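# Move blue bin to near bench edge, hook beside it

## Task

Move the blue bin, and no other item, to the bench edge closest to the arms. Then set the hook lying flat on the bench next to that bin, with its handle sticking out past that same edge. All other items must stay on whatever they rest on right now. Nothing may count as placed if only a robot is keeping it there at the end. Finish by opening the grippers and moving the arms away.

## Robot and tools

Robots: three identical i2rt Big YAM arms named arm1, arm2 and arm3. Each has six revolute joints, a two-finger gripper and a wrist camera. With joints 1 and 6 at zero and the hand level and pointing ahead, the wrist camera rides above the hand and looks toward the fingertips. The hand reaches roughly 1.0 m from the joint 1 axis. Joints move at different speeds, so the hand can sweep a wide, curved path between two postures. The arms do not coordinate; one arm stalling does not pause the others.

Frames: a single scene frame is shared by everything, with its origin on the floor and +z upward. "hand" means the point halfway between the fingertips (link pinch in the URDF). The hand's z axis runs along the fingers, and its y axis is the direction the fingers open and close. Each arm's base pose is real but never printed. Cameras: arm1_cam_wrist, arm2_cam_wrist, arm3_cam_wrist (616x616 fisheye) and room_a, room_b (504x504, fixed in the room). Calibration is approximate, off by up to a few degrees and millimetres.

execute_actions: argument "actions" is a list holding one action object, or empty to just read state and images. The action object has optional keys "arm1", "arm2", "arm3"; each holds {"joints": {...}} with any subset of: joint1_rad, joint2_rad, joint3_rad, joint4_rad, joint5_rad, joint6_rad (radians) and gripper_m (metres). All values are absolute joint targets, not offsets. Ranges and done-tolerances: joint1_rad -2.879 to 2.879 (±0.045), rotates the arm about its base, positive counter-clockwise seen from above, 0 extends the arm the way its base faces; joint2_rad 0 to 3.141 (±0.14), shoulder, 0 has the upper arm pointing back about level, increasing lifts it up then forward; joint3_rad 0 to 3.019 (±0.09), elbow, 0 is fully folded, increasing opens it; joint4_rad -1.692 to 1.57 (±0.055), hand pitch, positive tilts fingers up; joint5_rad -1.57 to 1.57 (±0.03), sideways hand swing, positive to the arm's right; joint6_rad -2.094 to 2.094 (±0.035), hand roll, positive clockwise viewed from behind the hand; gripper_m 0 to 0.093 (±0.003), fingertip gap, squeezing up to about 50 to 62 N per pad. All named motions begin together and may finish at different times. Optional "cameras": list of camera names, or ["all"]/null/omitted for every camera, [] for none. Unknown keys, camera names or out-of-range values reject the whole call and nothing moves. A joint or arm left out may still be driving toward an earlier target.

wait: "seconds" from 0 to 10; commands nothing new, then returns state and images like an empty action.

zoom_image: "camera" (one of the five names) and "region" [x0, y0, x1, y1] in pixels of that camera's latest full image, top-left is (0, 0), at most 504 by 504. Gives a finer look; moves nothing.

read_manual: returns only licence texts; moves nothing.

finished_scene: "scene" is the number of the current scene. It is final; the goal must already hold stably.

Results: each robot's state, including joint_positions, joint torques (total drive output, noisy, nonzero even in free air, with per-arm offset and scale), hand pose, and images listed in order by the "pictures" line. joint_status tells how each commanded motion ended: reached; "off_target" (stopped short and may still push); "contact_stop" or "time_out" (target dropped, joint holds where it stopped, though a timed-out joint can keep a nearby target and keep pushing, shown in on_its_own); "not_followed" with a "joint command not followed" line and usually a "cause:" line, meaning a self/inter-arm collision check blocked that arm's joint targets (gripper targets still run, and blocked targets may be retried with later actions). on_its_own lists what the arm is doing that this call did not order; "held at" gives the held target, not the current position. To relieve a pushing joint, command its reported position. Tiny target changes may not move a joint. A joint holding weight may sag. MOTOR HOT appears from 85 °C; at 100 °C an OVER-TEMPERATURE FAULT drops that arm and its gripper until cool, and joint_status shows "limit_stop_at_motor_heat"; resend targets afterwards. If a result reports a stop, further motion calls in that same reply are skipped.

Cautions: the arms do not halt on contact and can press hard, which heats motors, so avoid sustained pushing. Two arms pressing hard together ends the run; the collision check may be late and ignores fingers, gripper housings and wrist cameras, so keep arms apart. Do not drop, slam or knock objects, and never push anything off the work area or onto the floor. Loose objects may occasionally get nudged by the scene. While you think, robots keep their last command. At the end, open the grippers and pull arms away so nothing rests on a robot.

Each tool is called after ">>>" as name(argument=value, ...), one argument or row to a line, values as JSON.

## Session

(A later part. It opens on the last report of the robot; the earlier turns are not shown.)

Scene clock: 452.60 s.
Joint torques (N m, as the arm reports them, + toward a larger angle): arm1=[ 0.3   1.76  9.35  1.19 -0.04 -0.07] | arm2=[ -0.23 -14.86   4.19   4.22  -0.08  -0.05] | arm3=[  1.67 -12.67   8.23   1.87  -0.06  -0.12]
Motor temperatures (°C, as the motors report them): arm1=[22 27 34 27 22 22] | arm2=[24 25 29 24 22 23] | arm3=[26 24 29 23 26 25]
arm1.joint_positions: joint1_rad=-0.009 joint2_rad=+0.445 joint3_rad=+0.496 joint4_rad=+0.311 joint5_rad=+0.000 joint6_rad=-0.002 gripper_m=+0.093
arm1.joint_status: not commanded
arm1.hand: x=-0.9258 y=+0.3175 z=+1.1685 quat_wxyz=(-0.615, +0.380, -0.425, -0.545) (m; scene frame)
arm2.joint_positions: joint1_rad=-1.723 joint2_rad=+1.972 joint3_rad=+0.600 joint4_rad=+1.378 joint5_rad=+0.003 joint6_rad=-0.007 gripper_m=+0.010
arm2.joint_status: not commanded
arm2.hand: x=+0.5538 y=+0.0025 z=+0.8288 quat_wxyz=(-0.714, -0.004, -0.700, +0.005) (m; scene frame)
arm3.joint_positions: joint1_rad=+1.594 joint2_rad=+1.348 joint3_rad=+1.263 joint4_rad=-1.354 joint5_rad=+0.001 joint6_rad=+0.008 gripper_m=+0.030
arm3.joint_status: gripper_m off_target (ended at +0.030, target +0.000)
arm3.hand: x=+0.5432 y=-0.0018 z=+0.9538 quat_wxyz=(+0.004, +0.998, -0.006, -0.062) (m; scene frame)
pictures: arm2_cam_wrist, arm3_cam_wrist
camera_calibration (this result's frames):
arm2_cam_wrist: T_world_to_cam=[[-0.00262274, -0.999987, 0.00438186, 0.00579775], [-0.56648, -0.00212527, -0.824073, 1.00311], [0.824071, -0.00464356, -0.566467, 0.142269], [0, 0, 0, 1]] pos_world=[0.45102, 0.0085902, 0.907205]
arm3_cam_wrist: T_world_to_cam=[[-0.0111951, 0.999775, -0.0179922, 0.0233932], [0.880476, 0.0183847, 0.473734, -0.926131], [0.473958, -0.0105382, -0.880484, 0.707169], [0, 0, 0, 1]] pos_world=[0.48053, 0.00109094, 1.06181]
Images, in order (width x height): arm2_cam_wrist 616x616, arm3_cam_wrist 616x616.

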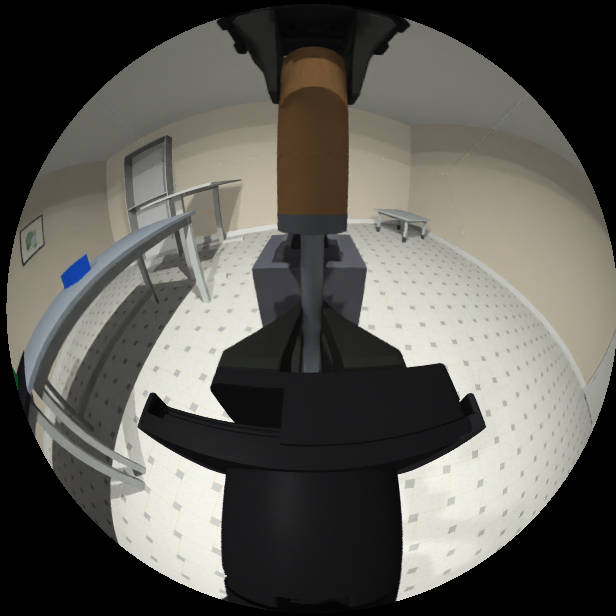

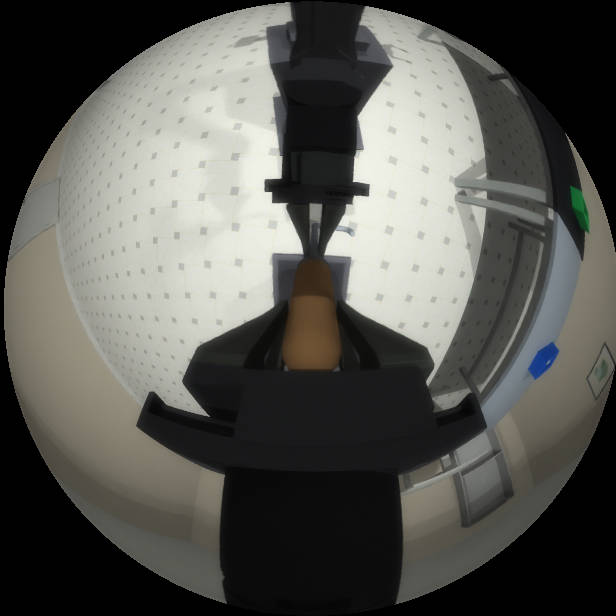

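>>> execute_actions(
  actions=[
    {"arm2": {"joints": {"gripper_m": 0.06}}},
  ],
  cameras=["arm2_cam_wrist", "arm3_cam_wrist"],
)

Scene clock: 455.83 s.
Joint torques (N m, as the arm reports them, + toward a larger angle): arm1=[ 0.23  1.3   9.51  1.1  -0.08 -0.06] | arm2=[  1.17 -13.55   4.44   2.92  -0.04   0.03] | arm3=[  1.73 -12.63   9.2    1.91  -0.03  -0.12]
Motor temperatures (°C, as the motors report them): arm1=[22 27 34 27 22 22] | arm2=[24 25 29 24 22 23] | arm3=[26 24 29 23 26 25]
arm1.joint_positions: joint1_rad=-0.009 joint2_rad=+0.445 joint3_rad=+0.496 joint4_rad=+0.311 joint5_rad=+0.000 joint6_rad=-0.002 gripper_m=+0.093
arm1.joint_status: not commanded
arm1.hand: x=-0.9258 y=+0.3175 z=+1.1685 quat_wxyz=(-0.615, +0.380, -0.425, -0.545) (m; scene frame)
arm2.joint_positions: joint1_rad=-1.723 joint2_rad=+1.961 joint3_rad=+0.600 joint4_rad=+1.405 joint5_rad=+0.003 joint6_rad=-0.007 gripper_m=+0.060
arm2.joint_status: all done
arm2.hand: x=+0.5540 y=+0.0025 z=+0.8412 quat_wxyz=(-0.727, -0.004, -0.687, +0.005) (m; scene frame)
arm3.joint_positions: joint1_rad=+1.594 joint2_rad=+1.348 joint3_rad=+1.246 joint4_rad=-1.354 joint5_rad=+0.001 joint6_rad=+0.008 gripper_m=+0.030
arm3.joint_status: not commanded
arm3.hand: x=+0.5476 y=-0.0019 z=+0.9472 quat_wxyz=(+0.004, +0.999, -0.006, -0.054) (m; scene frame)
pictures: arm2_cam_wrist, arm3_cam_wrist
camera_calibration (this result's frames):
arm2_cam_wrist: T_world_to_cam=[[-0.00299883, -0.999985, 0.00461895, 0.00568264], [-0.535286, -0.00229628, -0.844668, 1.01344], [0.844666, -0.00500547, -0.535271, 0.111475], [0, 0, 0, 1]] pos_world=[0.448339, 0.0085677, 0.915666]
arm3_cam_wrist: T_world_to_cam=[[-0.0110424, 0.999773, -0.0182282, 0.0235362], [0.872957, 0.018529, 0.487445, -0.935755], [0.487672, -0.0105298, -0.872963, 0.684547], [0, 0, 0, 1]] pos_world=[0.483299, 0.00101592, 1.05414]
Images, in order (width x height): arm2_cam_wrist 616x616, arm3_cam_wrist 616x616.

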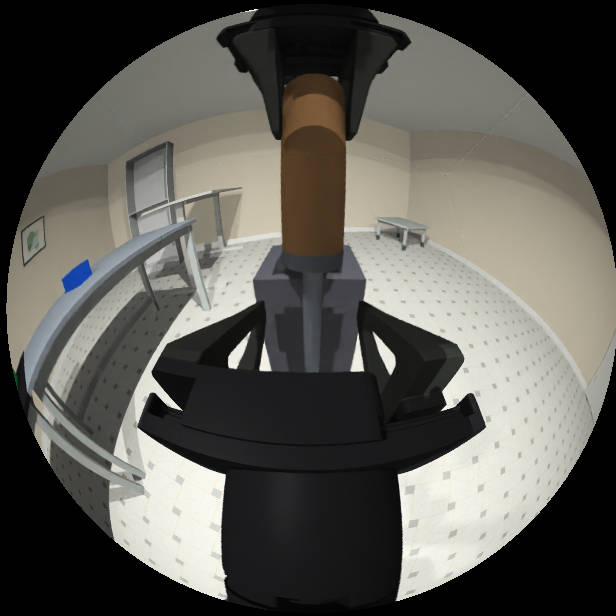

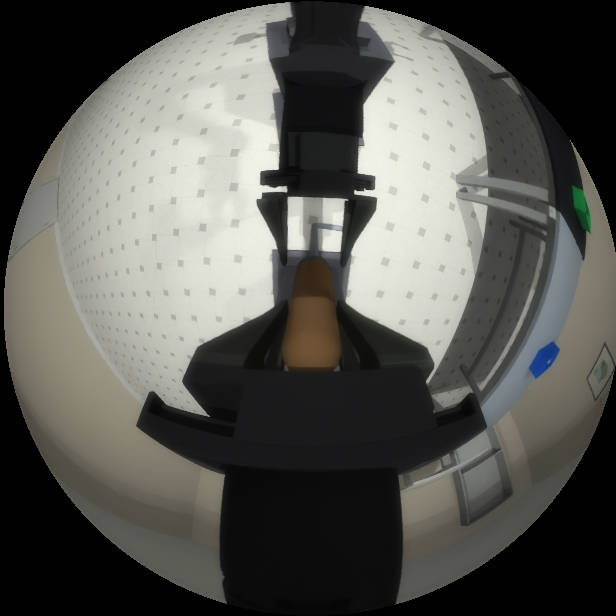

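>>> execute_actions(
  actions=[
    {"arm2": {"joints": {"joint3_rad": 0.2}}, "arm3": {"joints": {"joint6_rad": 1.57}}},
  ],
  cameras=["arm2_cam_wrist", "arm3_cam_wrist", "room_a"],
)

Scene clock: 504.07 s.
Joint torques (N m, as the arm reports them, + toward a larger angle): arm1=[ 0.31  1.62  9.41  1.11 -0.07 -0.1 ] | arm2=[ 0.18 -9.52 -0.15  2.89 -0.15 -0.01] | arm3=[  1.7  -12.87   9.2    1.67   0.02   0.03]
Motor temperatures (°C, as the motors report them): arm1=[22 27 34 27 22 22] | arm2=[24 25 29 23 22 23] | arm3=[26 24 30 23 26 25]
arm1.joint_positions: joint1_rad=-0.009 joint2_rad=+0.445 joint3_rad=+0.496 joint4_rad=+0.311 joint5_rad=+0.000 joint6_rad=-0.002 gripper_m=+0.093
arm1.joint_status: not commanded
arm1.hand: x=-0.9258 y=+0.3175 z=+1.1685 quat_wxyz=(-0.615, +0.380, -0.425, -0.545) (m; scene frame)
arm2.joint_positions: joint1_rad=-1.723 joint2_rad=+1.957 joint3_rad=+0.199 joint4_rad=+1.405 joint5_rad=+0.003 joint6_rad=-0.007 gripper_m=+0.060
arm2.joint_status: all done
arm2.hand: x=+0.3881 y=+0.0045 z=+0.7420 quat_wxyz=(-0.577, -0.003, -0.817, +0.003) (m; scene frame)
arm3.joint_positions: joint1_rad=+1.594 joint2_rad=+1.348 joint3_rad=+1.246 joint4_rad=-1.354 joint5_rad=+0.001 joint6_rad=+1.558 gripper_m=+0.030
arm3.joint_status: all done
arm3.hand: x=+0.5476 y=-0.0019 z=+0.9472 quat_wxyz=(+0.041, +0.709, -0.703, -0.036) (m; scene frame)
pictures: arm2_cam_wrist, arm3_cam_wrist, room_a
camera_calibration (this result's frames):
arm2_cam_wrist: T_world_to_cam=[[0.000463943, -0.999999, 0.00143982, 0.00872761], [-0.820735, -0.00120336, -0.571308, 0.74885], [0.571309, -0.000916655, -0.820735, 0.516426], [0, 0, 0, 1]] pos_world=[0.319565, 0.0101021, 0.85166]
arm3_cam_wrist: T_world_to_cam=[[0.992333, 0.0293974, -0.120048, -0.431345], [0.093939, -0.810602, 0.578013, -0.596467], [-0.0803188, -0.584859, -0.807149, 0.932191], [0, 0, 0, 1]] pos_world=[0.558941, 0.0743825, 1.0454]
Images, in order (width x height): arm2_cam_wrist 616x616, arm3_cam_wrist 616x616, room_a 504x504.

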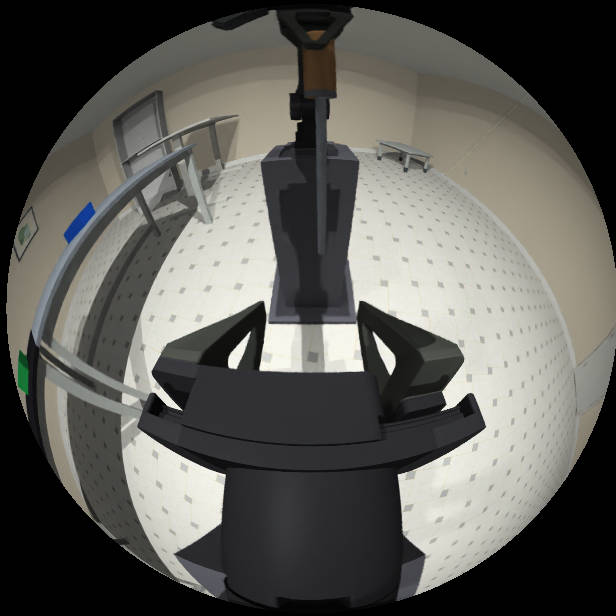

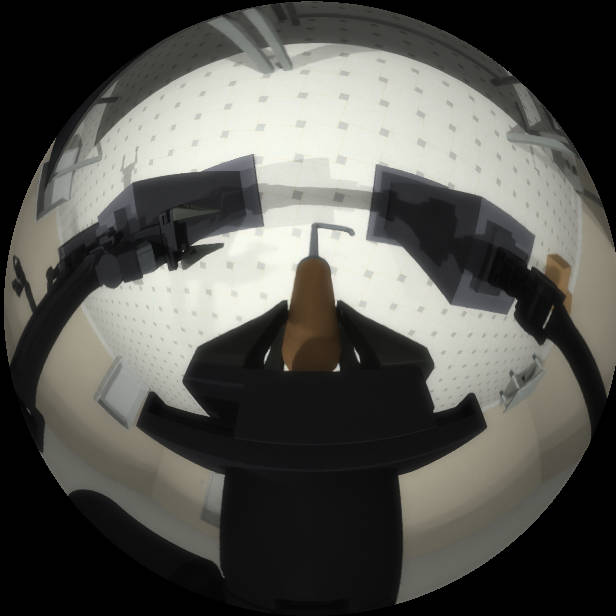

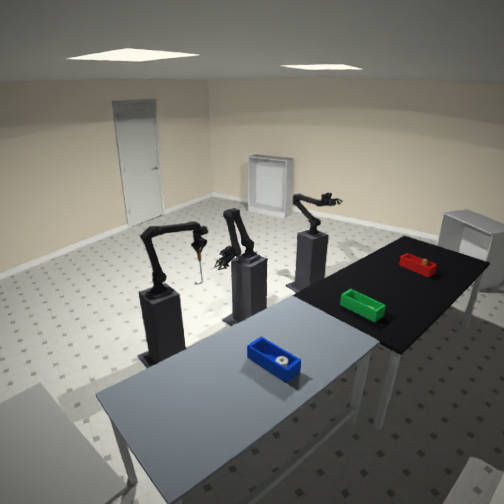

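>>> execute_actions(
  actions=[
    {"arm2": {"joints": {"joint1_rad": -2.4}}, "arm3": {"joints": {"joint1_rad": 0.055, "joint2_rad": 1.2, "joint3_rad": 1.48, "joint4_rad": 0.58}}},
  ],
  cameras=["arm3_cam_wrist", "room_a", "room_b"],
)

Scene clock: 546.50 s.
Joint torques (N m, as the arm reports them, + toward a larger angle): arm1=[ 0.57  1.17  9.37  1.18 -0.07 -0.07] | arm2=[-0.37 -8.7   0.    2.95  0.07  0.01] | arm3=[  1.28 -13.4   13.07   4.06  -0.05  -0.03]
Motor temperatures (°C, as the motors report them): arm1=[22 27 34 27 22 22] | arm2=[24 25 28 23 22 23] | arm3=[26 24 31 23 26 25]
arm1.joint_positions: joint1_rad=-0.009 joint2_rad=+0.445 joint3_rad=+0.496 joint4_rad=+0.311 joint5_rad=+0.000 joint6_rad=-0.002 gripper_m=+0.093
arm1.joint_status: not commanded
arm1.hand: x=-0.9258 y=+0.3175 z=+1.1685 quat_wxyz=(-0.615, +0.380, -0.425, -0.545) (m; scene frame)
arm2.joint_positions: joint1_rad=-2.393 joint2_rad=+1.957 joint3_rad=+0.199 joint4_rad=+1.405 joint5_rad=+0.000 joint6_rad=-0.007 gripper_m=+0.060
arm2.joint_status: all done
arm2.hand: x=+0.3018 y=-0.2347 z=+0.7397 quat_wxyz=(-0.543, -0.273, -0.772, +0.189) (m; scene frame)
arm3.joint_positions: joint1_rad=+0.054 joint2_rad=+1.224 joint3_rad=+1.419 joint4_rad=+0.537 joint5_rad=-0.001 joint6_rad=+1.559 gripper_m=+0.030
arm3.joint_status: all done
arm3.hand: x=+0.9430 y=+0.5150 z=+1.4619 quat_wxyz=(+0.006, +0.011, -0.411, -0.911) (m; scene frame)
pictures: arm3_cam_wrist, room_a, room_b
camera_calibration (this result's frames):
arm3_cam_wrist: T_world_to_cam=[[0.0208508, 0.671181, -0.741, 0.716312], [-0.800076, -0.433248, -0.414939, 1.58819], [-0.599536, 0.601508, 0.527962, -0.391425], [0, 0, 0, 1]] pos_world=[1.02107, 0.442752, 1.39645]
Images, in order (width x height): arm3_cam_wrist 616x616, room_a 504x504, room_b 504x504.

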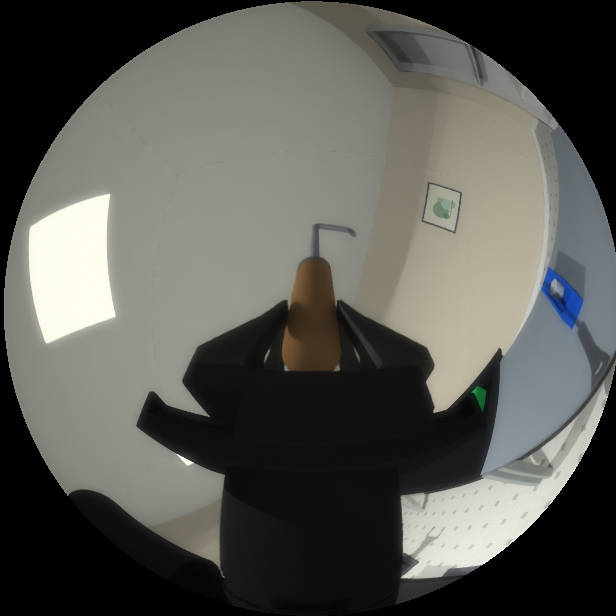

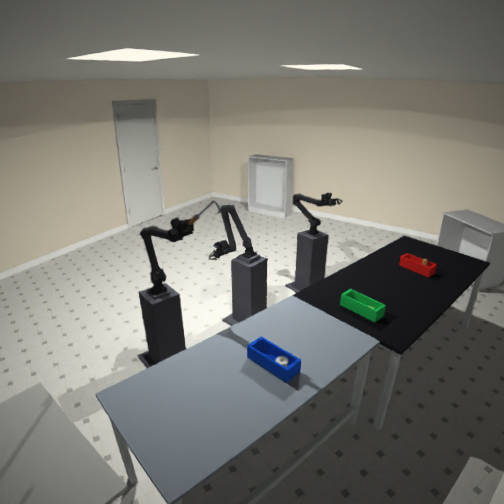

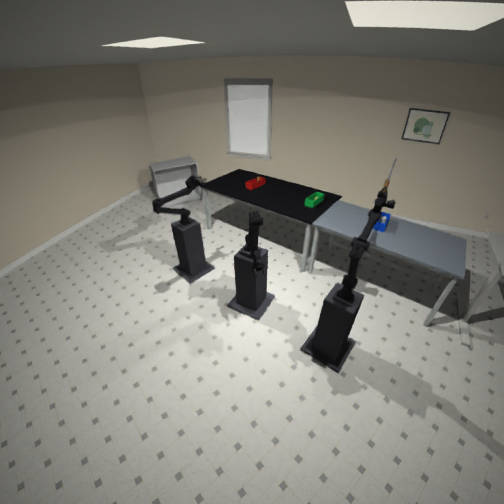

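>>> execute_actions(
  actions=[
    {"arm3": {"joints": {"joint2_rad": 1.93}}},
  ],
  cameras=["arm3_cam_wrist", "room_a", "room_b"],
)

Scene clock: 565.27 s.
Joint torques (N m, as the arm reports them, + toward a larger angle): arm1=[ 0.26  1.69  9.33  1.15 -0.06 -0.05] | arm2=[-1.14 -8.83  0.05  2.91  0.04  0.02] | arm3=[  1.07 -26.35  12.82   5.15  -0.02  -0.07]
Motor temperatures (°C, as the motors report them): arm1=[22 27 34 27 22 22] | arm2=[24 25 28 24 22 23] | arm3=[26 24 32 23 26 25]
arm1.joint_positions: joint1_rad=-0.009 joint2_rad=+0.445 joint3_rad=+0.496 joint4_rad=+0.311 joint5_rad=+0.000 joint6_rad=-0.002 gripper_m=+0.093
arm1.joint_status: not commanded
arm1.hand: x=-0.9258 y=+0.3175 z=+1.1685 quat_wxyz=(-0.615, +0.380, -0.425, -0.545) (m; scene frame)
arm2.joint_positions: joint1_rad=-2.393 joint2_rad=+1.957 joint3_rad=+0.199 joint4_rad=+1.405 joint5_rad=+0.000 joint6_rad=-0.007 gripper_m=+0.060
arm2.joint_status: not commanded
arm2.hand: x=+0.3018 y=-0.2347 z=+0.7397 quat_wxyz=(-0.543, -0.273, -0.772, +0.189) (m; scene frame)
arm3.joint_positions: joint1_rad=+0.054 joint2_rad=+1.960 joint3_rad=+1.412 joint4_rad=+0.529 joint5_rad=+0.000 joint6_rad=+1.561 gripper_m=+0.030
arm3.joint_status: all done
arm3.hand: x=+0.9391 y=+0.7962 z=+0.9625 quat_wxyz=(+0.003, +0.016, -0.717, -0.697) (m; scene frame)
pictures: arm3_cam_wrist, room_a, room_b
camera_calibration (this result's frames):
arm3_cam_wrist: T_world_to_cam=[[0.039622, -0.0148431, -0.999104, 0.93458], [-0.798644, -0.601374, -0.0227379, 1.25468], [-0.600498, 0.79883, -0.035682, 0.0870768], [0, 0, 0, 1]] pos_world=[1.0173, 0.698845, 0.965379]
Images, in order (width x height): arm3_cam_wrist 616x616, room_a 504x504, room_b 504x504.

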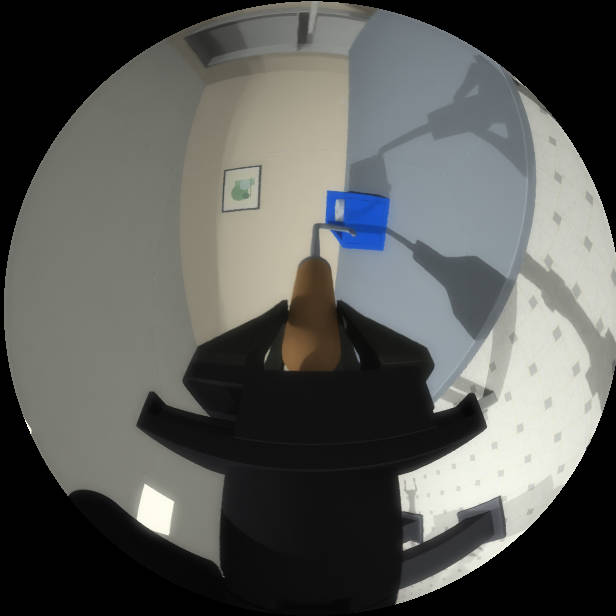

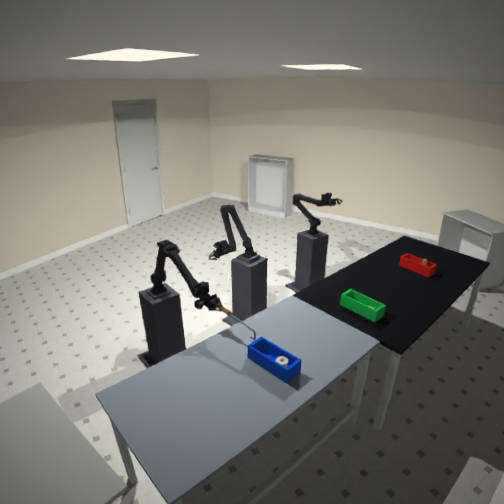

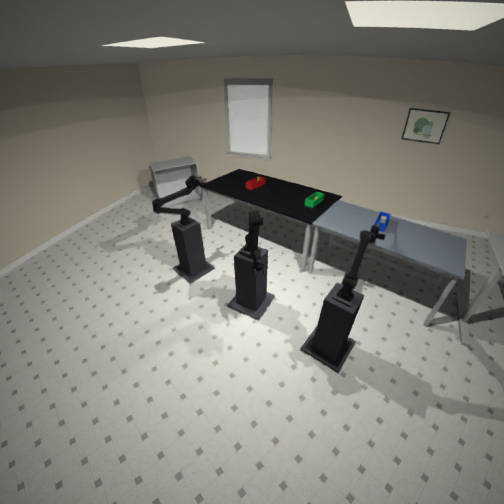

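>>> zoom_image(
  camera="arm3_cam_wrist",
  region=[290, 170, 410, 280],
)

>>> zoom_image(
  camera="room_a",
  region=[190, 280, 320, 390],
)

Region (290, 170, 410, 280) of arm3_cam_wrist's 616x616 image, scaled by 4.200, with more detail than that image has; it fills the top 462 rows of this view, and the rest is white.

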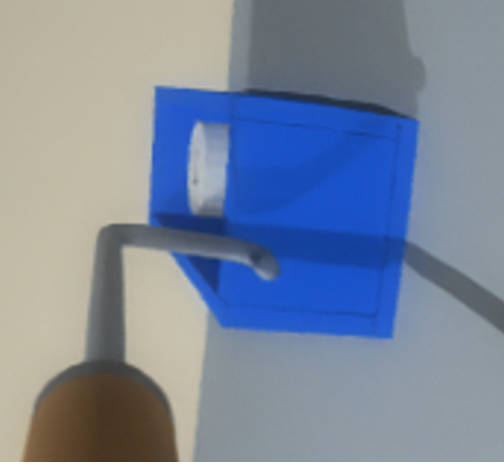

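Region (190, 280, 320, 390) of room_a's 504x504 image, scaled by 3.877, with more detail than that image has; it fills the top 426 rows of this view, and the rest is white.

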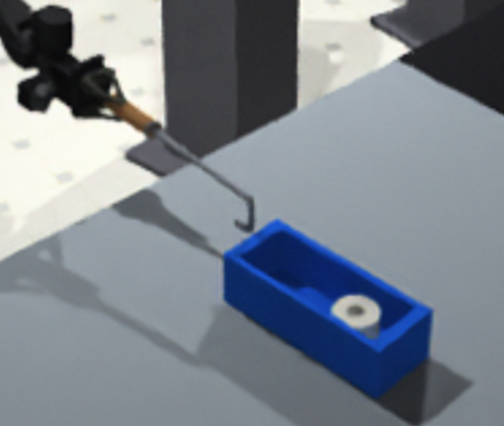

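>>> execute_actions(
  actions=[
    {"arm3": {"joints": {"joint3_rad": 1.745}}},
  ],
  cameras=[],
)

Scene clock: 651.03 s.
Joint torques (N m, as the arm reports them, + toward a larger angle): arm1=[ 0.06  1.73  9.37  1.18 -0.06 -0.08] | arm2=[-0.07 -8.57  0.    3.16  0.08 -0.03] | arm3=[  1.18 -26.65  13.71   4.67  -0.03  -0.06]
Motor temperatures (°C, as the motors report them): arm1=[22 27 35 27 22 22] | arm2=[24 25 27 24 22 23] | arm3=[26 26 34 24 26 25]
arm1.joint_positions: joint1_rad=-0.009 joint2_rad=+0.445 joint3_rad=+0.496 joint4_rad=+0.311 joint5_rad=+0.000 joint6_rad=-0.002 gripper_m=+0.093
arm1.joint_status: not commanded
arm1.hand: x=-0.9258 y=+0.3175 z=+1.1685 quat_wxyz=(-0.615, +0.380, -0.425, -0.545) (m; scene frame)
arm2.joint_positions: joint1_rad=-2.393 joint2_rad=+1.957 joint3_rad=+0.199 joint4_rad=+1.405 joint5_rad=+0.000 joint6_rad=-0.007 gripper_m=+0.060
arm2.joint_status: not commanded
arm2.hand: x=+0.3018 y=-0.2347 z=+0.7397 quat_wxyz=(-0.543, -0.273, -0.772, +0.189) (m; scene frame)
arm3.joint_positions: joint1_rad=+0.054 joint2_rad=+1.949 joint3_rad=+1.674 joint4_rad=+0.538 joint5_rad=+0.000 joint6_rad=+1.561 gripper_m=+0.030
arm3.joint_status: all done
arm3.hand: x=+0.9371 y=+0.8273 z=+1.1284 quat_wxyz=(+0.004, +0.014, -0.612, -0.791) (m; scene frame)
pictures: none
No camera images: the call's "cameras" was empty. Leave "cameras" out to get every camera's image.

>>> execute_actions(
  actions=[
    {"arm3": {"joints": {"joint2_rad": 2.10}}},
  ],
  cameras=["arm3_cam_wrist", "room_a"],
)

Scene clock: 658.10 s.
Joint torques (N m, as the arm reports them, + toward a larger angle): arm1=[ 0.56  1.58  9.38  1.13 -0.08 -0.09] | arm2=[-0.24 -9.58  0.    3.04 -0.1   0.02] | arm3=[  1.17 -31.65  12.82   4.78  -0.02  -0.06]
Motor temperatures (°C, as the motors report them): arm1=[22 27 35 27 22 22] | arm2=[24 25 27 24 22 23] | arm3=[26 26 35 23 26 25]
arm1.joint_positions: joint1_rad=-0.009 joint2_rad=+0.445 joint3_rad=+0.496 joint4_rad=+0.311 joint5_rad=+0.000 joint6_rad=-0.002 gripper_m=+0.093
arm1.joint_status: not commanded
arm1.hand: x=-0.9258 y=+0.3175 z=+1.1685 quat_wxyz=(-0.615, +0.380, -0.425, -0.545) (m; scene frame)
arm2.joint_positions: joint1_rad=-2.393 joint2_rad=+1.957 joint3_rad=+0.199 joint4_rad=+1.405 joint5_rad=+0.000 joint6_rad=-0.007 gripper_m=+0.060
arm2.joint_status: not commanded
arm2.hand: x=+0.3018 y=-0.2347 z=+0.7397 quat_wxyz=(-0.543, -0.273, -0.772, +0.189) (m; scene frame)
arm3.joint_positions: joint1_rad=+0.054 joint2_rad=+2.147 joint3_rad=+1.680 joint4_rad=+0.539 joint5_rad=+0.000 joint6_rad=+1.561 gripper_m=+0.030
arm3.joint_status: all done
arm3.hand: x=+0.9372 y=+0.8675 z=+0.9670 quat_wxyz=(+0.004, +0.015, -0.684, -0.729) (m; scene frame)
pictures: arm3_cam_wrist, room_a
camera_calibration (this result's frames):
arm3_cam_wrist: T_world_to_cam=[[0.0371664, 0.0757976, -0.99643, 0.861324], [-0.798373, -0.597446, -0.0752261, 1.3432], [-0.601015, 0.798319, 0.0383098, -0.0415059], [0, 0, 0, 1]] pos_world=[1.01541, 0.770336, 0.960883]
Images, in order (width x height): arm3_cam_wrist 616x616, room_a 504x504.

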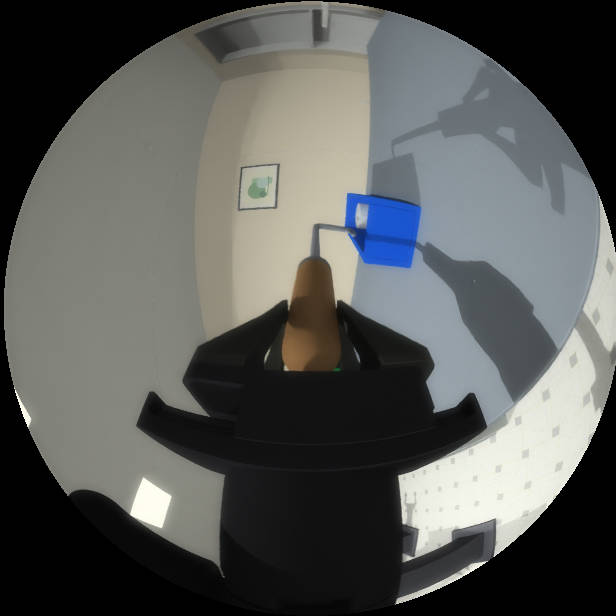

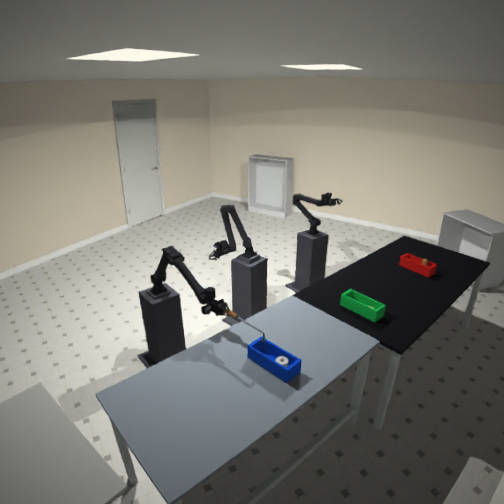

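>>> zoom_image(
  camera="arm3_cam_wrist",
  region=[300, 180, 430, 280],
)

>>> zoom_image(
  camera="room_a",
  region=[210, 300, 310, 390],
)

Region (300, 180, 430, 280) of arm3_cam_wrist's 616x616 image, scaled by 3.877, with more detail than that image has; it fills the top 388 rows of this view, and the rest is white.

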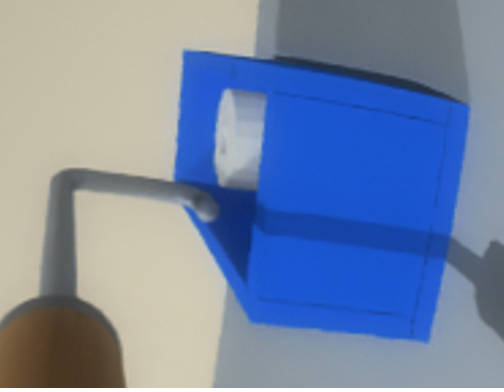

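Region (210, 300, 310, 390) of room_a's 504x504 image, scaled by 5.040, with more detail than that image has; it fills the top 454 rows of this view, and the rest is white.

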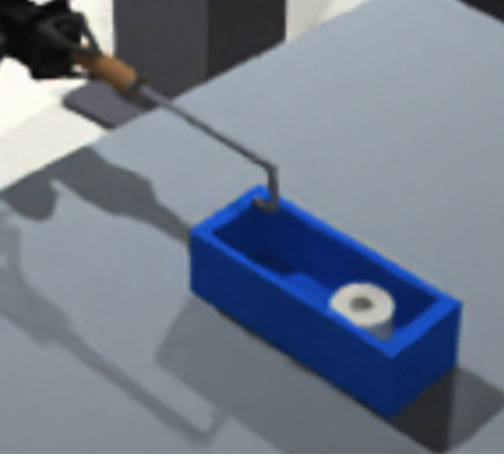

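>>> execute_actions(
  actions=[
    {"arm3": {"joints": {"joint4_rad": 0.46, "joint5_rad": 0.03}}},
  ],
  cameras=["arm3_cam_wrist", "room_a"],
)

Scene clock: 684.57 s.
Joint torques (N m, as the arm reports them, + toward a larger angle): arm1=[ 0.41  1.79  9.36  1.14 -0.06 -0.07] | arm2=[-0.59 -8.76  0.04  2.87  0.01 -0.04] | arm3=[  0.92 -31.46  12.89   3.92   0.    -0.07]
Motor temperatures (°C, as the motors report them): arm1=[22 27 35 27 22 22] | arm2=[24 25 27 24 22 23] | arm3=[26 27 35 23 26 25]
arm1.joint_positions: joint1_rad=-0.009 joint2_rad=+0.445 joint3_rad=+0.496 joint4_rad=+0.311 joint5_rad=+0.000 joint6_rad=-0.002 gripper_m=+0.093
arm1.joint_status: not commanded
arm1.hand: x=-0.9258 y=+0.3175 z=+1.1685 quat_wxyz=(-0.615, +0.380, -0.425, -0.545) (m; scene frame)
arm2.joint_positions: joint1_rad=-2.393 joint2_rad=+1.957 joint3_rad=+0.199 joint4_rad=+1.405 joint5_rad=+0.000 joint6_rad=-0.007 gripper_m=+0.060
arm2.joint_status: not commanded
arm2.hand: x=+0.3018 y=-0.2347 z=+0.7397 quat_wxyz=(-0.543, -0.273, -0.772, +0.189) (m; scene frame)
arm3.joint_positions: joint1_rad=+0.054 joint2_rad=+2.146 joint3_rad=+1.680 joint4_rad=+0.437 joint5_rad=+0.029 joint6_rad=+1.561 gripper_m=+0.030
arm3.joint_status: all done
arm3.hand: x=+0.9423 y=+0.8676 z=+0.9437 quat_wxyz=(-0.007, +0.006, -0.720, -0.694) (m; scene frame)
pictures: arm3_cam_wrist, room_a
camera_calibration (this result's frames):
arm3_cam_wrist: T_world_to_cam=[[0.0402178, -0.0245315, -0.99889, 0.924422], [-0.815747, -0.578108, -0.0186464, 1.29185], [-0.577009, 0.815591, -0.0432617, 0.00172034], [0, 0, 0, 1]] pos_world=[1.01764, 0.768105, 0.947558]
Images, in order (width x height): arm3_cam_wrist 616x616, room_a 504x504.

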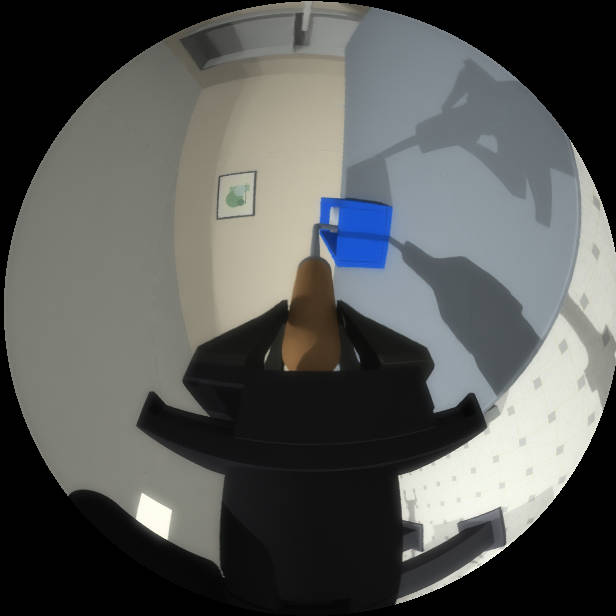

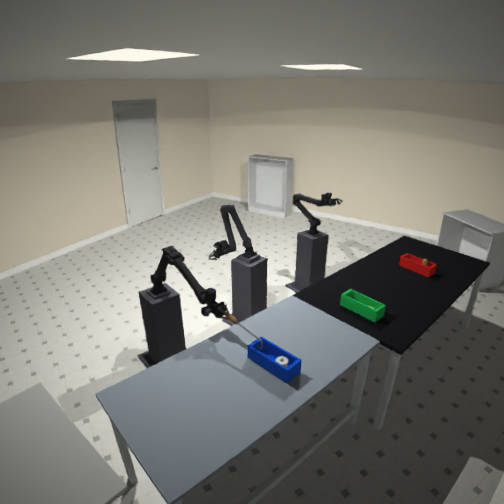

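>>> zoom_image(
  camera="arm3_cam_wrist",
  region=[290, 180, 410, 280],
)

>>> zoom_image(
  camera="room_a",
  region=[210, 300, 310, 390],
)

Region (290, 180, 410, 280) of arm3_cam_wrist's 616x616 image, scaled by 4.200, with more detail than that image has.

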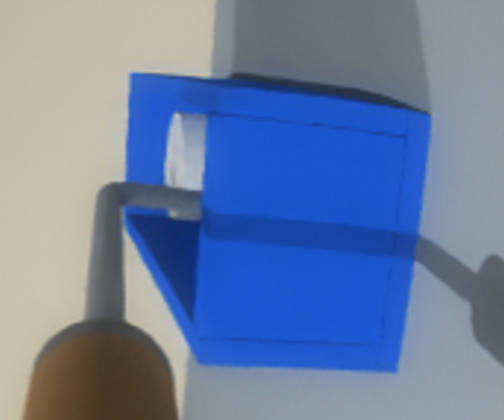

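Region (210, 300, 310, 390) of room_a's 504x504 image, scaled by 5.040, with more detail than that image has; it fills the top 454 rows of this view, and the rest is white.

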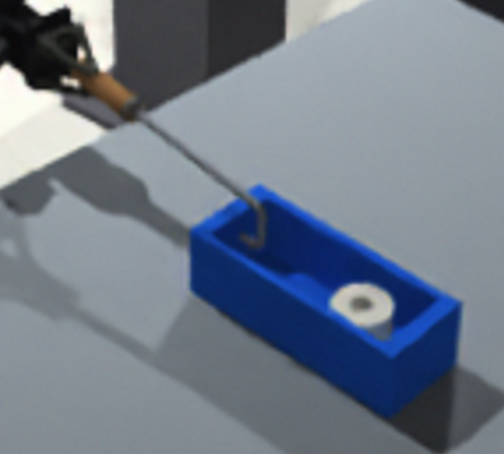

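>>> zoom_image(
  camera="arm3_cam_wrist",
  region=[440, 140, 616, 430],
)

Region (440, 140, 616, 430) of arm3_cam_wrist's 616x616 image, scaled by 1.738, with more detail than that image has; it fills the left 306 columns of this view, and the rest is white.

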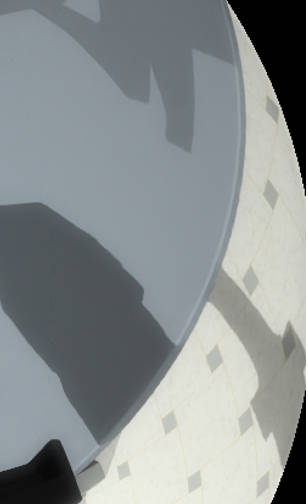

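>>> execute_actions(
  actions=[
    {"arm3": {"joints": {"joint2_rad": 1.80, "joint3_rad": 1.435, "joint4_rad": 0.325}}},
  ],
  cameras=["arm3_cam_wrist", "room_a"],
)

Scene clock: 756.67 s.
Joint torques (N m, as the arm reports them, + toward a larger angle): arm1=[ 0.    1.29  9.32  1.18 -0.07 -0.09] | arm2=[-0.44 -8.48 -0.09  3.06 -0.05 -0.07] | arm3=[  0.96 -23.92  10.55   4.04   0.03  -0.05]
Motor temperatures (°C, as the motors report them): arm1=[22 27 35 27 22 22] | arm2=[24 25 27 24 22 23] | arm3=[26 28 35 23 26 25]
arm1.joint_positions: joint1_rad=-0.009 joint2_rad=+0.445 joint3_rad=+0.496 joint4_rad=+0.311 joint5_rad=+0.000 joint6_rad=-0.002 gripper_m=+0.093
arm1.joint_status: not commanded
arm1.hand: x=-0.9258 y=+0.3175 z=+1.1685 quat_wxyz=(-0.615, +0.380, -0.425, -0.545) (m; scene frame)
arm2.joint_positions: joint1_rad=-2.393 joint2_rad=+1.957 joint3_rad=+0.199 joint4_rad=+1.405 joint5_rad=+0.000 joint6_rad=-0.007 gripper_m=+0.060
arm2.joint_status: not commanded
arm2.hand: x=+0.3018 y=-0.2347 z=+0.7397 quat_wxyz=(-0.543, -0.273, -0.772, +0.189) (m; scene frame)
arm3.joint_positions: joint1_rad=+0.054 joint2_rad=+1.819 joint3_rad=+1.411 joint4_rad=+0.303 joint5_rad=+0.029 joint6_rad=+1.561 gripper_m=+0.030
arm3.joint_status: all done
arm3.hand: x=+0.9444 y=+0.7723 z=+1.0155 quat_wxyz=(-0.008, +0.007, -0.746, -0.666) (m; scene frame)
pictures: arm3_cam_wrist, room_a
camera_calibration (this result's frames):
arm3_cam_wrist: T_world_to_cam=[[0.0422272, -0.100587, -0.994032, 1.04556], [-0.816069, -0.577466, 0.0237669, 1.19645], [-0.57641, 0.810195, -0.10647, 0.151595], [0, 0, 0, 1]] pos_world=[1.01962, 0.67326, 1.02703]
Images, in order (width x height): arm3_cam_wrist 616x616, room_a 504x504.

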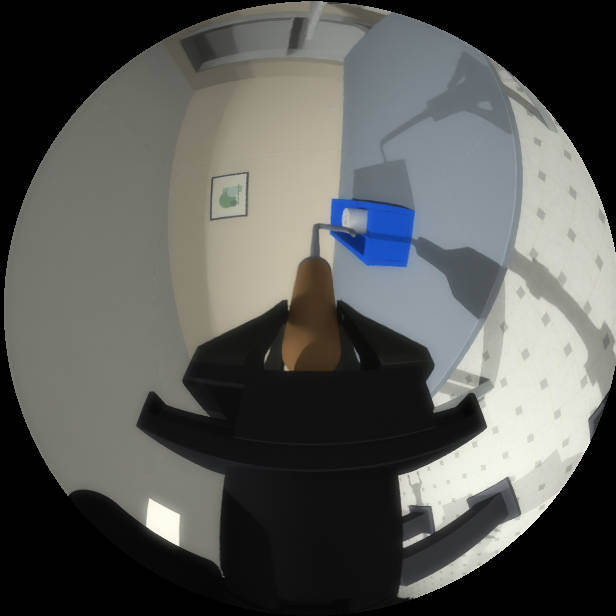

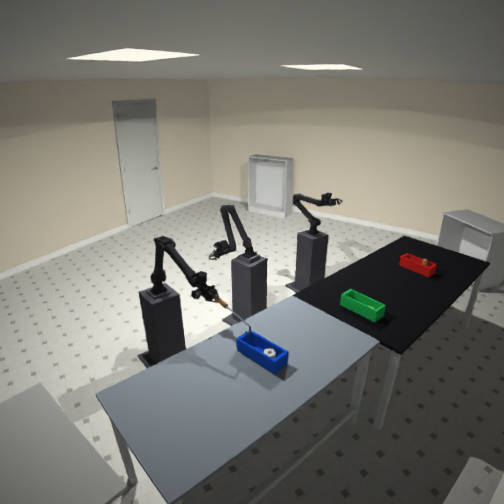

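>>> zoom_image(
  camera="arm3_cam_wrist",
  region=[300, 180, 430, 280],
)

>>> zoom_image(
  camera="room_a",
  region=[200, 290, 300, 380],
)

Region (300, 180, 430, 280) of arm3_cam_wrist's 616x616 image, scaled by 3.877, with more detail than that image has; it fills the top 388 rows of this view, and the rest is white.

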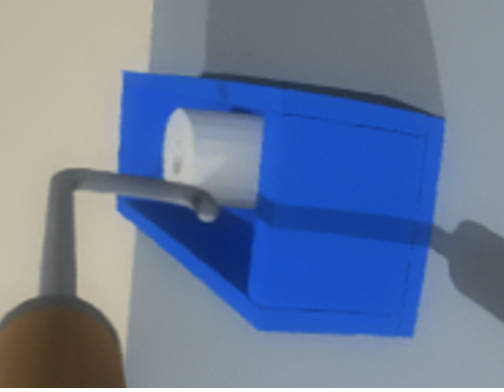

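Region (200, 290, 300, 380) of room_a's 504x504 image, scaled by 5.040, with more detail than that image has; it fills the top 454 rows of this view, and the rest is white.

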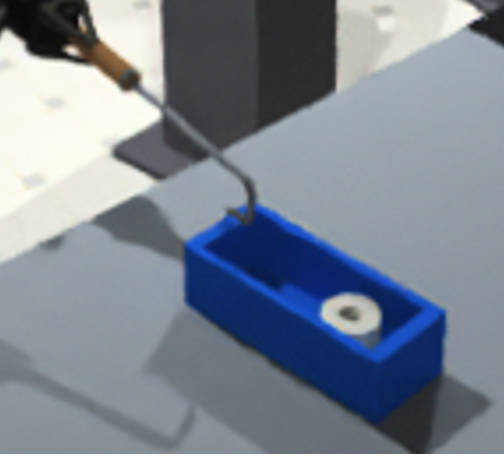

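>>> execute_actions(
  actions=[
    {"arm3": {"joints": {"joint3_rad": 1.565}}},
  ],
  cameras=[],
)

>>> execute_actions(
  actions=[
    {"arm3": {"joints": {"joint2_rad": 1.915}}},
  ],
  cameras=["arm3_cam_wrist", "room_a"],
)

Scene clock: 785.43 s.
Joint torques (N m, as the arm reports them, + toward a larger angle): arm1=[ 0.43  1.8   9.41  1.16 -0.11 -0.07] | arm2=[-0.69 -9.22  0.01  2.81 -0.02  0.  ] | arm3=[  1.15 -24.81  14.79   4.05   0.02  -0.07]
Motor temperatures (°C, as the motors report them): arm1=[22 27 35 27 22 22] | arm2=[24 25 27 24 22 23] | arm3=[26 27 34 23 26 25]
arm1.joint_positions: joint1_rad=-0.009 joint2_rad=+0.445 joint3_rad=+0.496 joint4_rad=+0.311 joint5_rad=+0.000 joint6_rad=-0.002 gripper_m=+0.093
arm1.joint_status: not commanded
arm1.hand: x=-0.9258 y=+0.3175 z=+1.1685 quat_wxyz=(-0.615, +0.380, -0.425, -0.545) (m; scene frame)
arm2.joint_positions: joint1_rad=-2.393 joint2_rad=+1.957 joint3_rad=+0.199 joint4_rad=+1.405 joint5_rad=+0.000 joint6_rad=-0.007 gripper_m=+0.060
arm2.joint_status: not commanded
arm2.hand: x=+0.3018 y=-0.2347 z=+0.7397 quat_wxyz=(-0.543, -0.273, -0.772, +0.189) (m; scene frame)
arm3.joint_positions: joint1_rad=+0.054 joint2_rad=+1.822 joint3_rad=+1.476 joint4_rad=+0.299 joint5_rad=+0.029 joint6_rad=+1.561 gripper_m=+0.030
arm3.joint_status: all done
arm3.hand: x=+0.9438 y=+0.7835 z=+1.0505 quat_wxyz=(-0.007, +0.006, -0.726, -0.687) (m; scene frame)
pictures: none
No camera images: the call's "cameras" was empty. Leave "cameras" out to get every camera's image.

Scene clock: 786.50 s.
Joint torques (N m, as the arm reports them, + toward a larger angle): arm1=[-0.23  1.52  9.4   1.14 -0.07 -0.06] | arm2=[-1.16 -8.86  0.08  3.22  0.03 -0.03] | arm3=[  1.17 -28.39  13.51   4.38   0.04  -0.05]
Motor temperatures (°C, as the motors report them): arm1=[22 27 35 27 22 22] | arm2=[24 25 27 24 22 23] | arm3=[26 27 35 23 26 25]
arm1.joint_positions: joint1_rad=-0.009 joint2_rad=+0.445 joint3_rad=+0.496 joint4_rad=+0.311 joint5_rad=+0.000 joint6_rad=-0.002 gripper_m=+0.093
arm1.joint_status: not commanded
arm1.hand: x=-0.9258 y=+0.3175 z=+1.1685 quat_wxyz=(-0.615, +0.380, -0.425, -0.545) (m; scene frame)
arm2.joint_positions: joint1_rad=-2.393 joint2_rad=+1.957 joint3_rad=+0.199 joint4_rad=+1.405 joint5_rad=+0.000 joint6_rad=-0.007 gripper_m=+0.060
arm2.joint_status: not commanded
arm2.hand: x=+0.3018 y=-0.2347 z=+0.7397 quat_wxyz=(-0.543, -0.273, -0.772, +0.189) (m; scene frame)
arm3.joint_positions: joint1_rad=+0.054 joint2_rad=+1.960 joint3_rad=+1.490 joint4_rad=+0.293 joint5_rad=+0.029 joint6_rad=+1.561 gripper_m=+0.030
arm3.joint_status: all done
arm3.hand: x=+0.9439 y=+0.8067 z=+0.9500 quat_wxyz=(-0.009, +0.007, -0.770, -0.638) (m; scene frame)
pictures: arm3_cam_wrist, room_a
camera_calibration (this result's frames):
arm3_cam_wrist: T_world_to_cam=[[0.0440928, -0.172674, -0.983992, 1.03082], [-0.816456, -0.573837, 0.0641136, 1.17666], [-0.575722, 0.800559, -0.166283, 0.180372], [0, 0, 0, 1]] pos_world=[1.01908, 0.708807, 0.96887]
Images, in order (width x height): arm3_cam_wrist 616x616, room_a 504x504.

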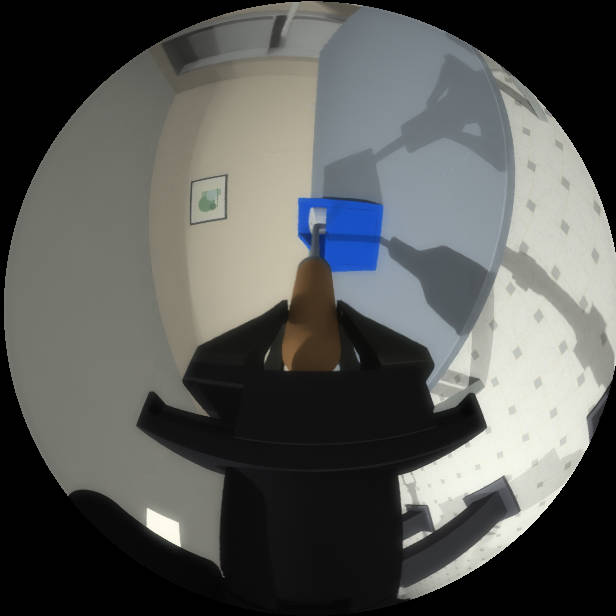

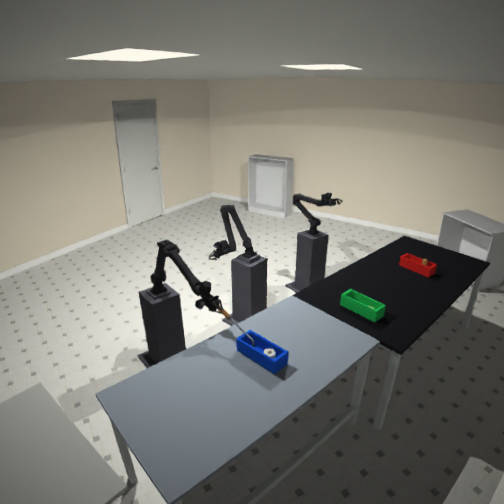

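>>> execute_actions(
  actions=[
    {"arm3": {"joints": {"joint2_rad": 1.467, "joint3_rad": 1.041, "joint4_rad": 0.243}}},
  ],
  cameras=["arm3_cam_wrist", "room_a"],
)

Scene clock: 802.43 s.
Joint torques (N m, as the arm reports them, + toward a larger angle): arm1=[ 0.31  1.55  9.33  1.23 -0.05 -0.05] | arm2=[-0.27 -8.55 -0.11  2.91 -0.02 -0.01] | arm3=[  1.21 -15.7    9.4    3.68   0.03  -0.09]
Motor temperatures (°C, as the motors report them): arm1=[22 27 35 27 22 22] | arm2=[24 25 27 24 22 23] | arm3=[26 28 36 23 26 25]
arm1.joint_positions: joint1_rad=-0.009 joint2_rad=+0.445 joint3_rad=+0.496 joint4_rad=+0.311 joint5_rad=+0.000 joint6_rad=-0.002 gripper_m=+0.093
arm1.joint_status: not commanded
arm1.hand: x=-0.9258 y=+0.3175 z=+1.1685 quat_wxyz=(-0.615, +0.380, -0.425, -0.545) (m; scene frame)
arm2.joint_positions: joint1_rad=-2.393 joint2_rad=+1.957 joint3_rad=+0.199 joint4_rad=+1.405 joint5_rad=+0.000 joint6_rad=-0.007 gripper_m=+0.060
arm2.joint_status: not commanded
arm2.hand: x=+0.3018 y=-0.2347 z=+0.7397 quat_wxyz=(-0.543, -0.273, -0.772, +0.189) (m; scene frame)
arm3.joint_positions: joint1_rad=+0.054 joint2_rad=+1.470 joint3_rad=+1.033 joint4_rad=+0.226 joint5_rad=+0.029 joint6_rad=+1.562 gripper_m=+0.030
arm3.joint_status: all done
arm3.hand: x=+0.9481 y=+0.6343 z=+1.0138 quat_wxyz=(-0.008, +0.007, -0.780, -0.625) (m; scene frame)
pictures: arm3_cam_wrist, room_a
camera_calibration (this result's frames):
arm3_cam_wrist: T_world_to_cam=[[0.0434077, -0.205609, -0.977671, 1.07874], [-0.816725, -0.570909, 0.0838031, 1.05545], [-0.575391, 0.794851, -0.192708, 0.361542], [0, 0, 0, 1]] pos_world=[1.02322, 0.536993, 1.03588]
Images, in order (width x height): arm3_cam_wrist 616x616, room_a 504x504.

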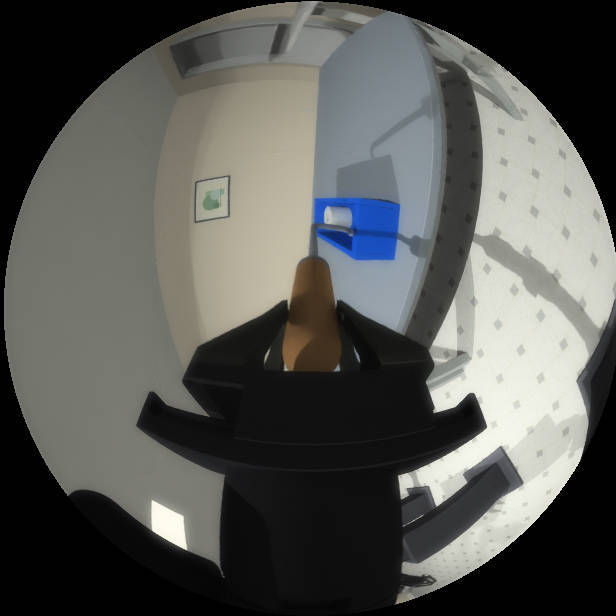

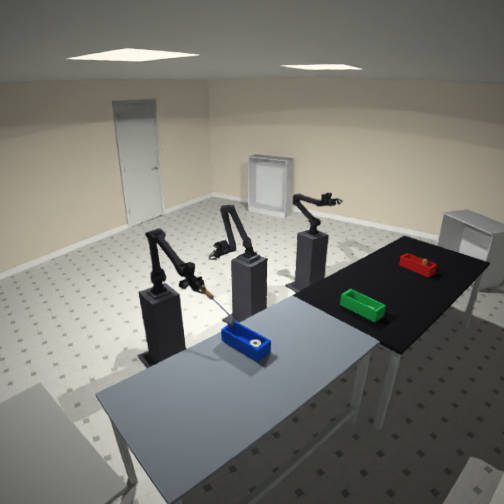

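>>> zoom_image(
  camera="arm3_cam_wrist",
  region=[290, 180, 450, 290],
)

>>> zoom_image(
  camera="room_a",
  region=[185, 280, 285, 370],
)

Region (290, 180, 450, 290) of arm3_cam_wrist's 616x616 image, scaled by 3.150, with more detail than that image has; it fills the top 346 rows of this view, and the rest is white.

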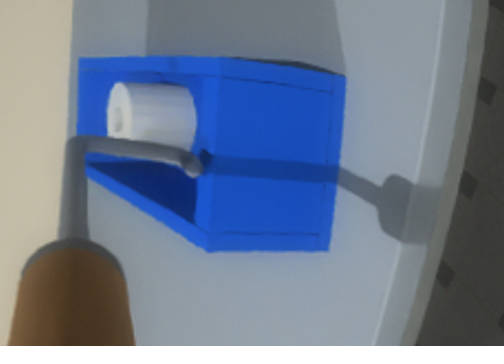

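Region (185, 280, 285, 370) of room_a's 504x504 image, scaled by 5.040, with more detail than that image has; it fills the top 454 rows of this view, and the rest is white.

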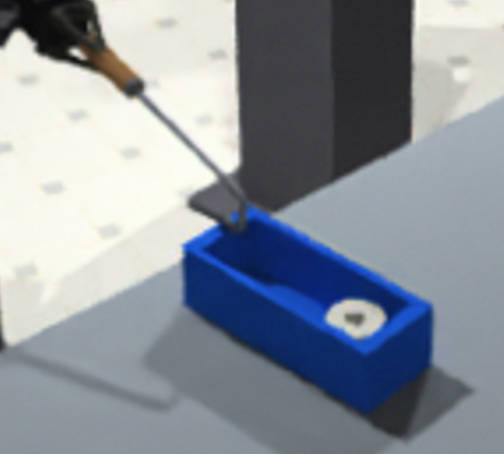

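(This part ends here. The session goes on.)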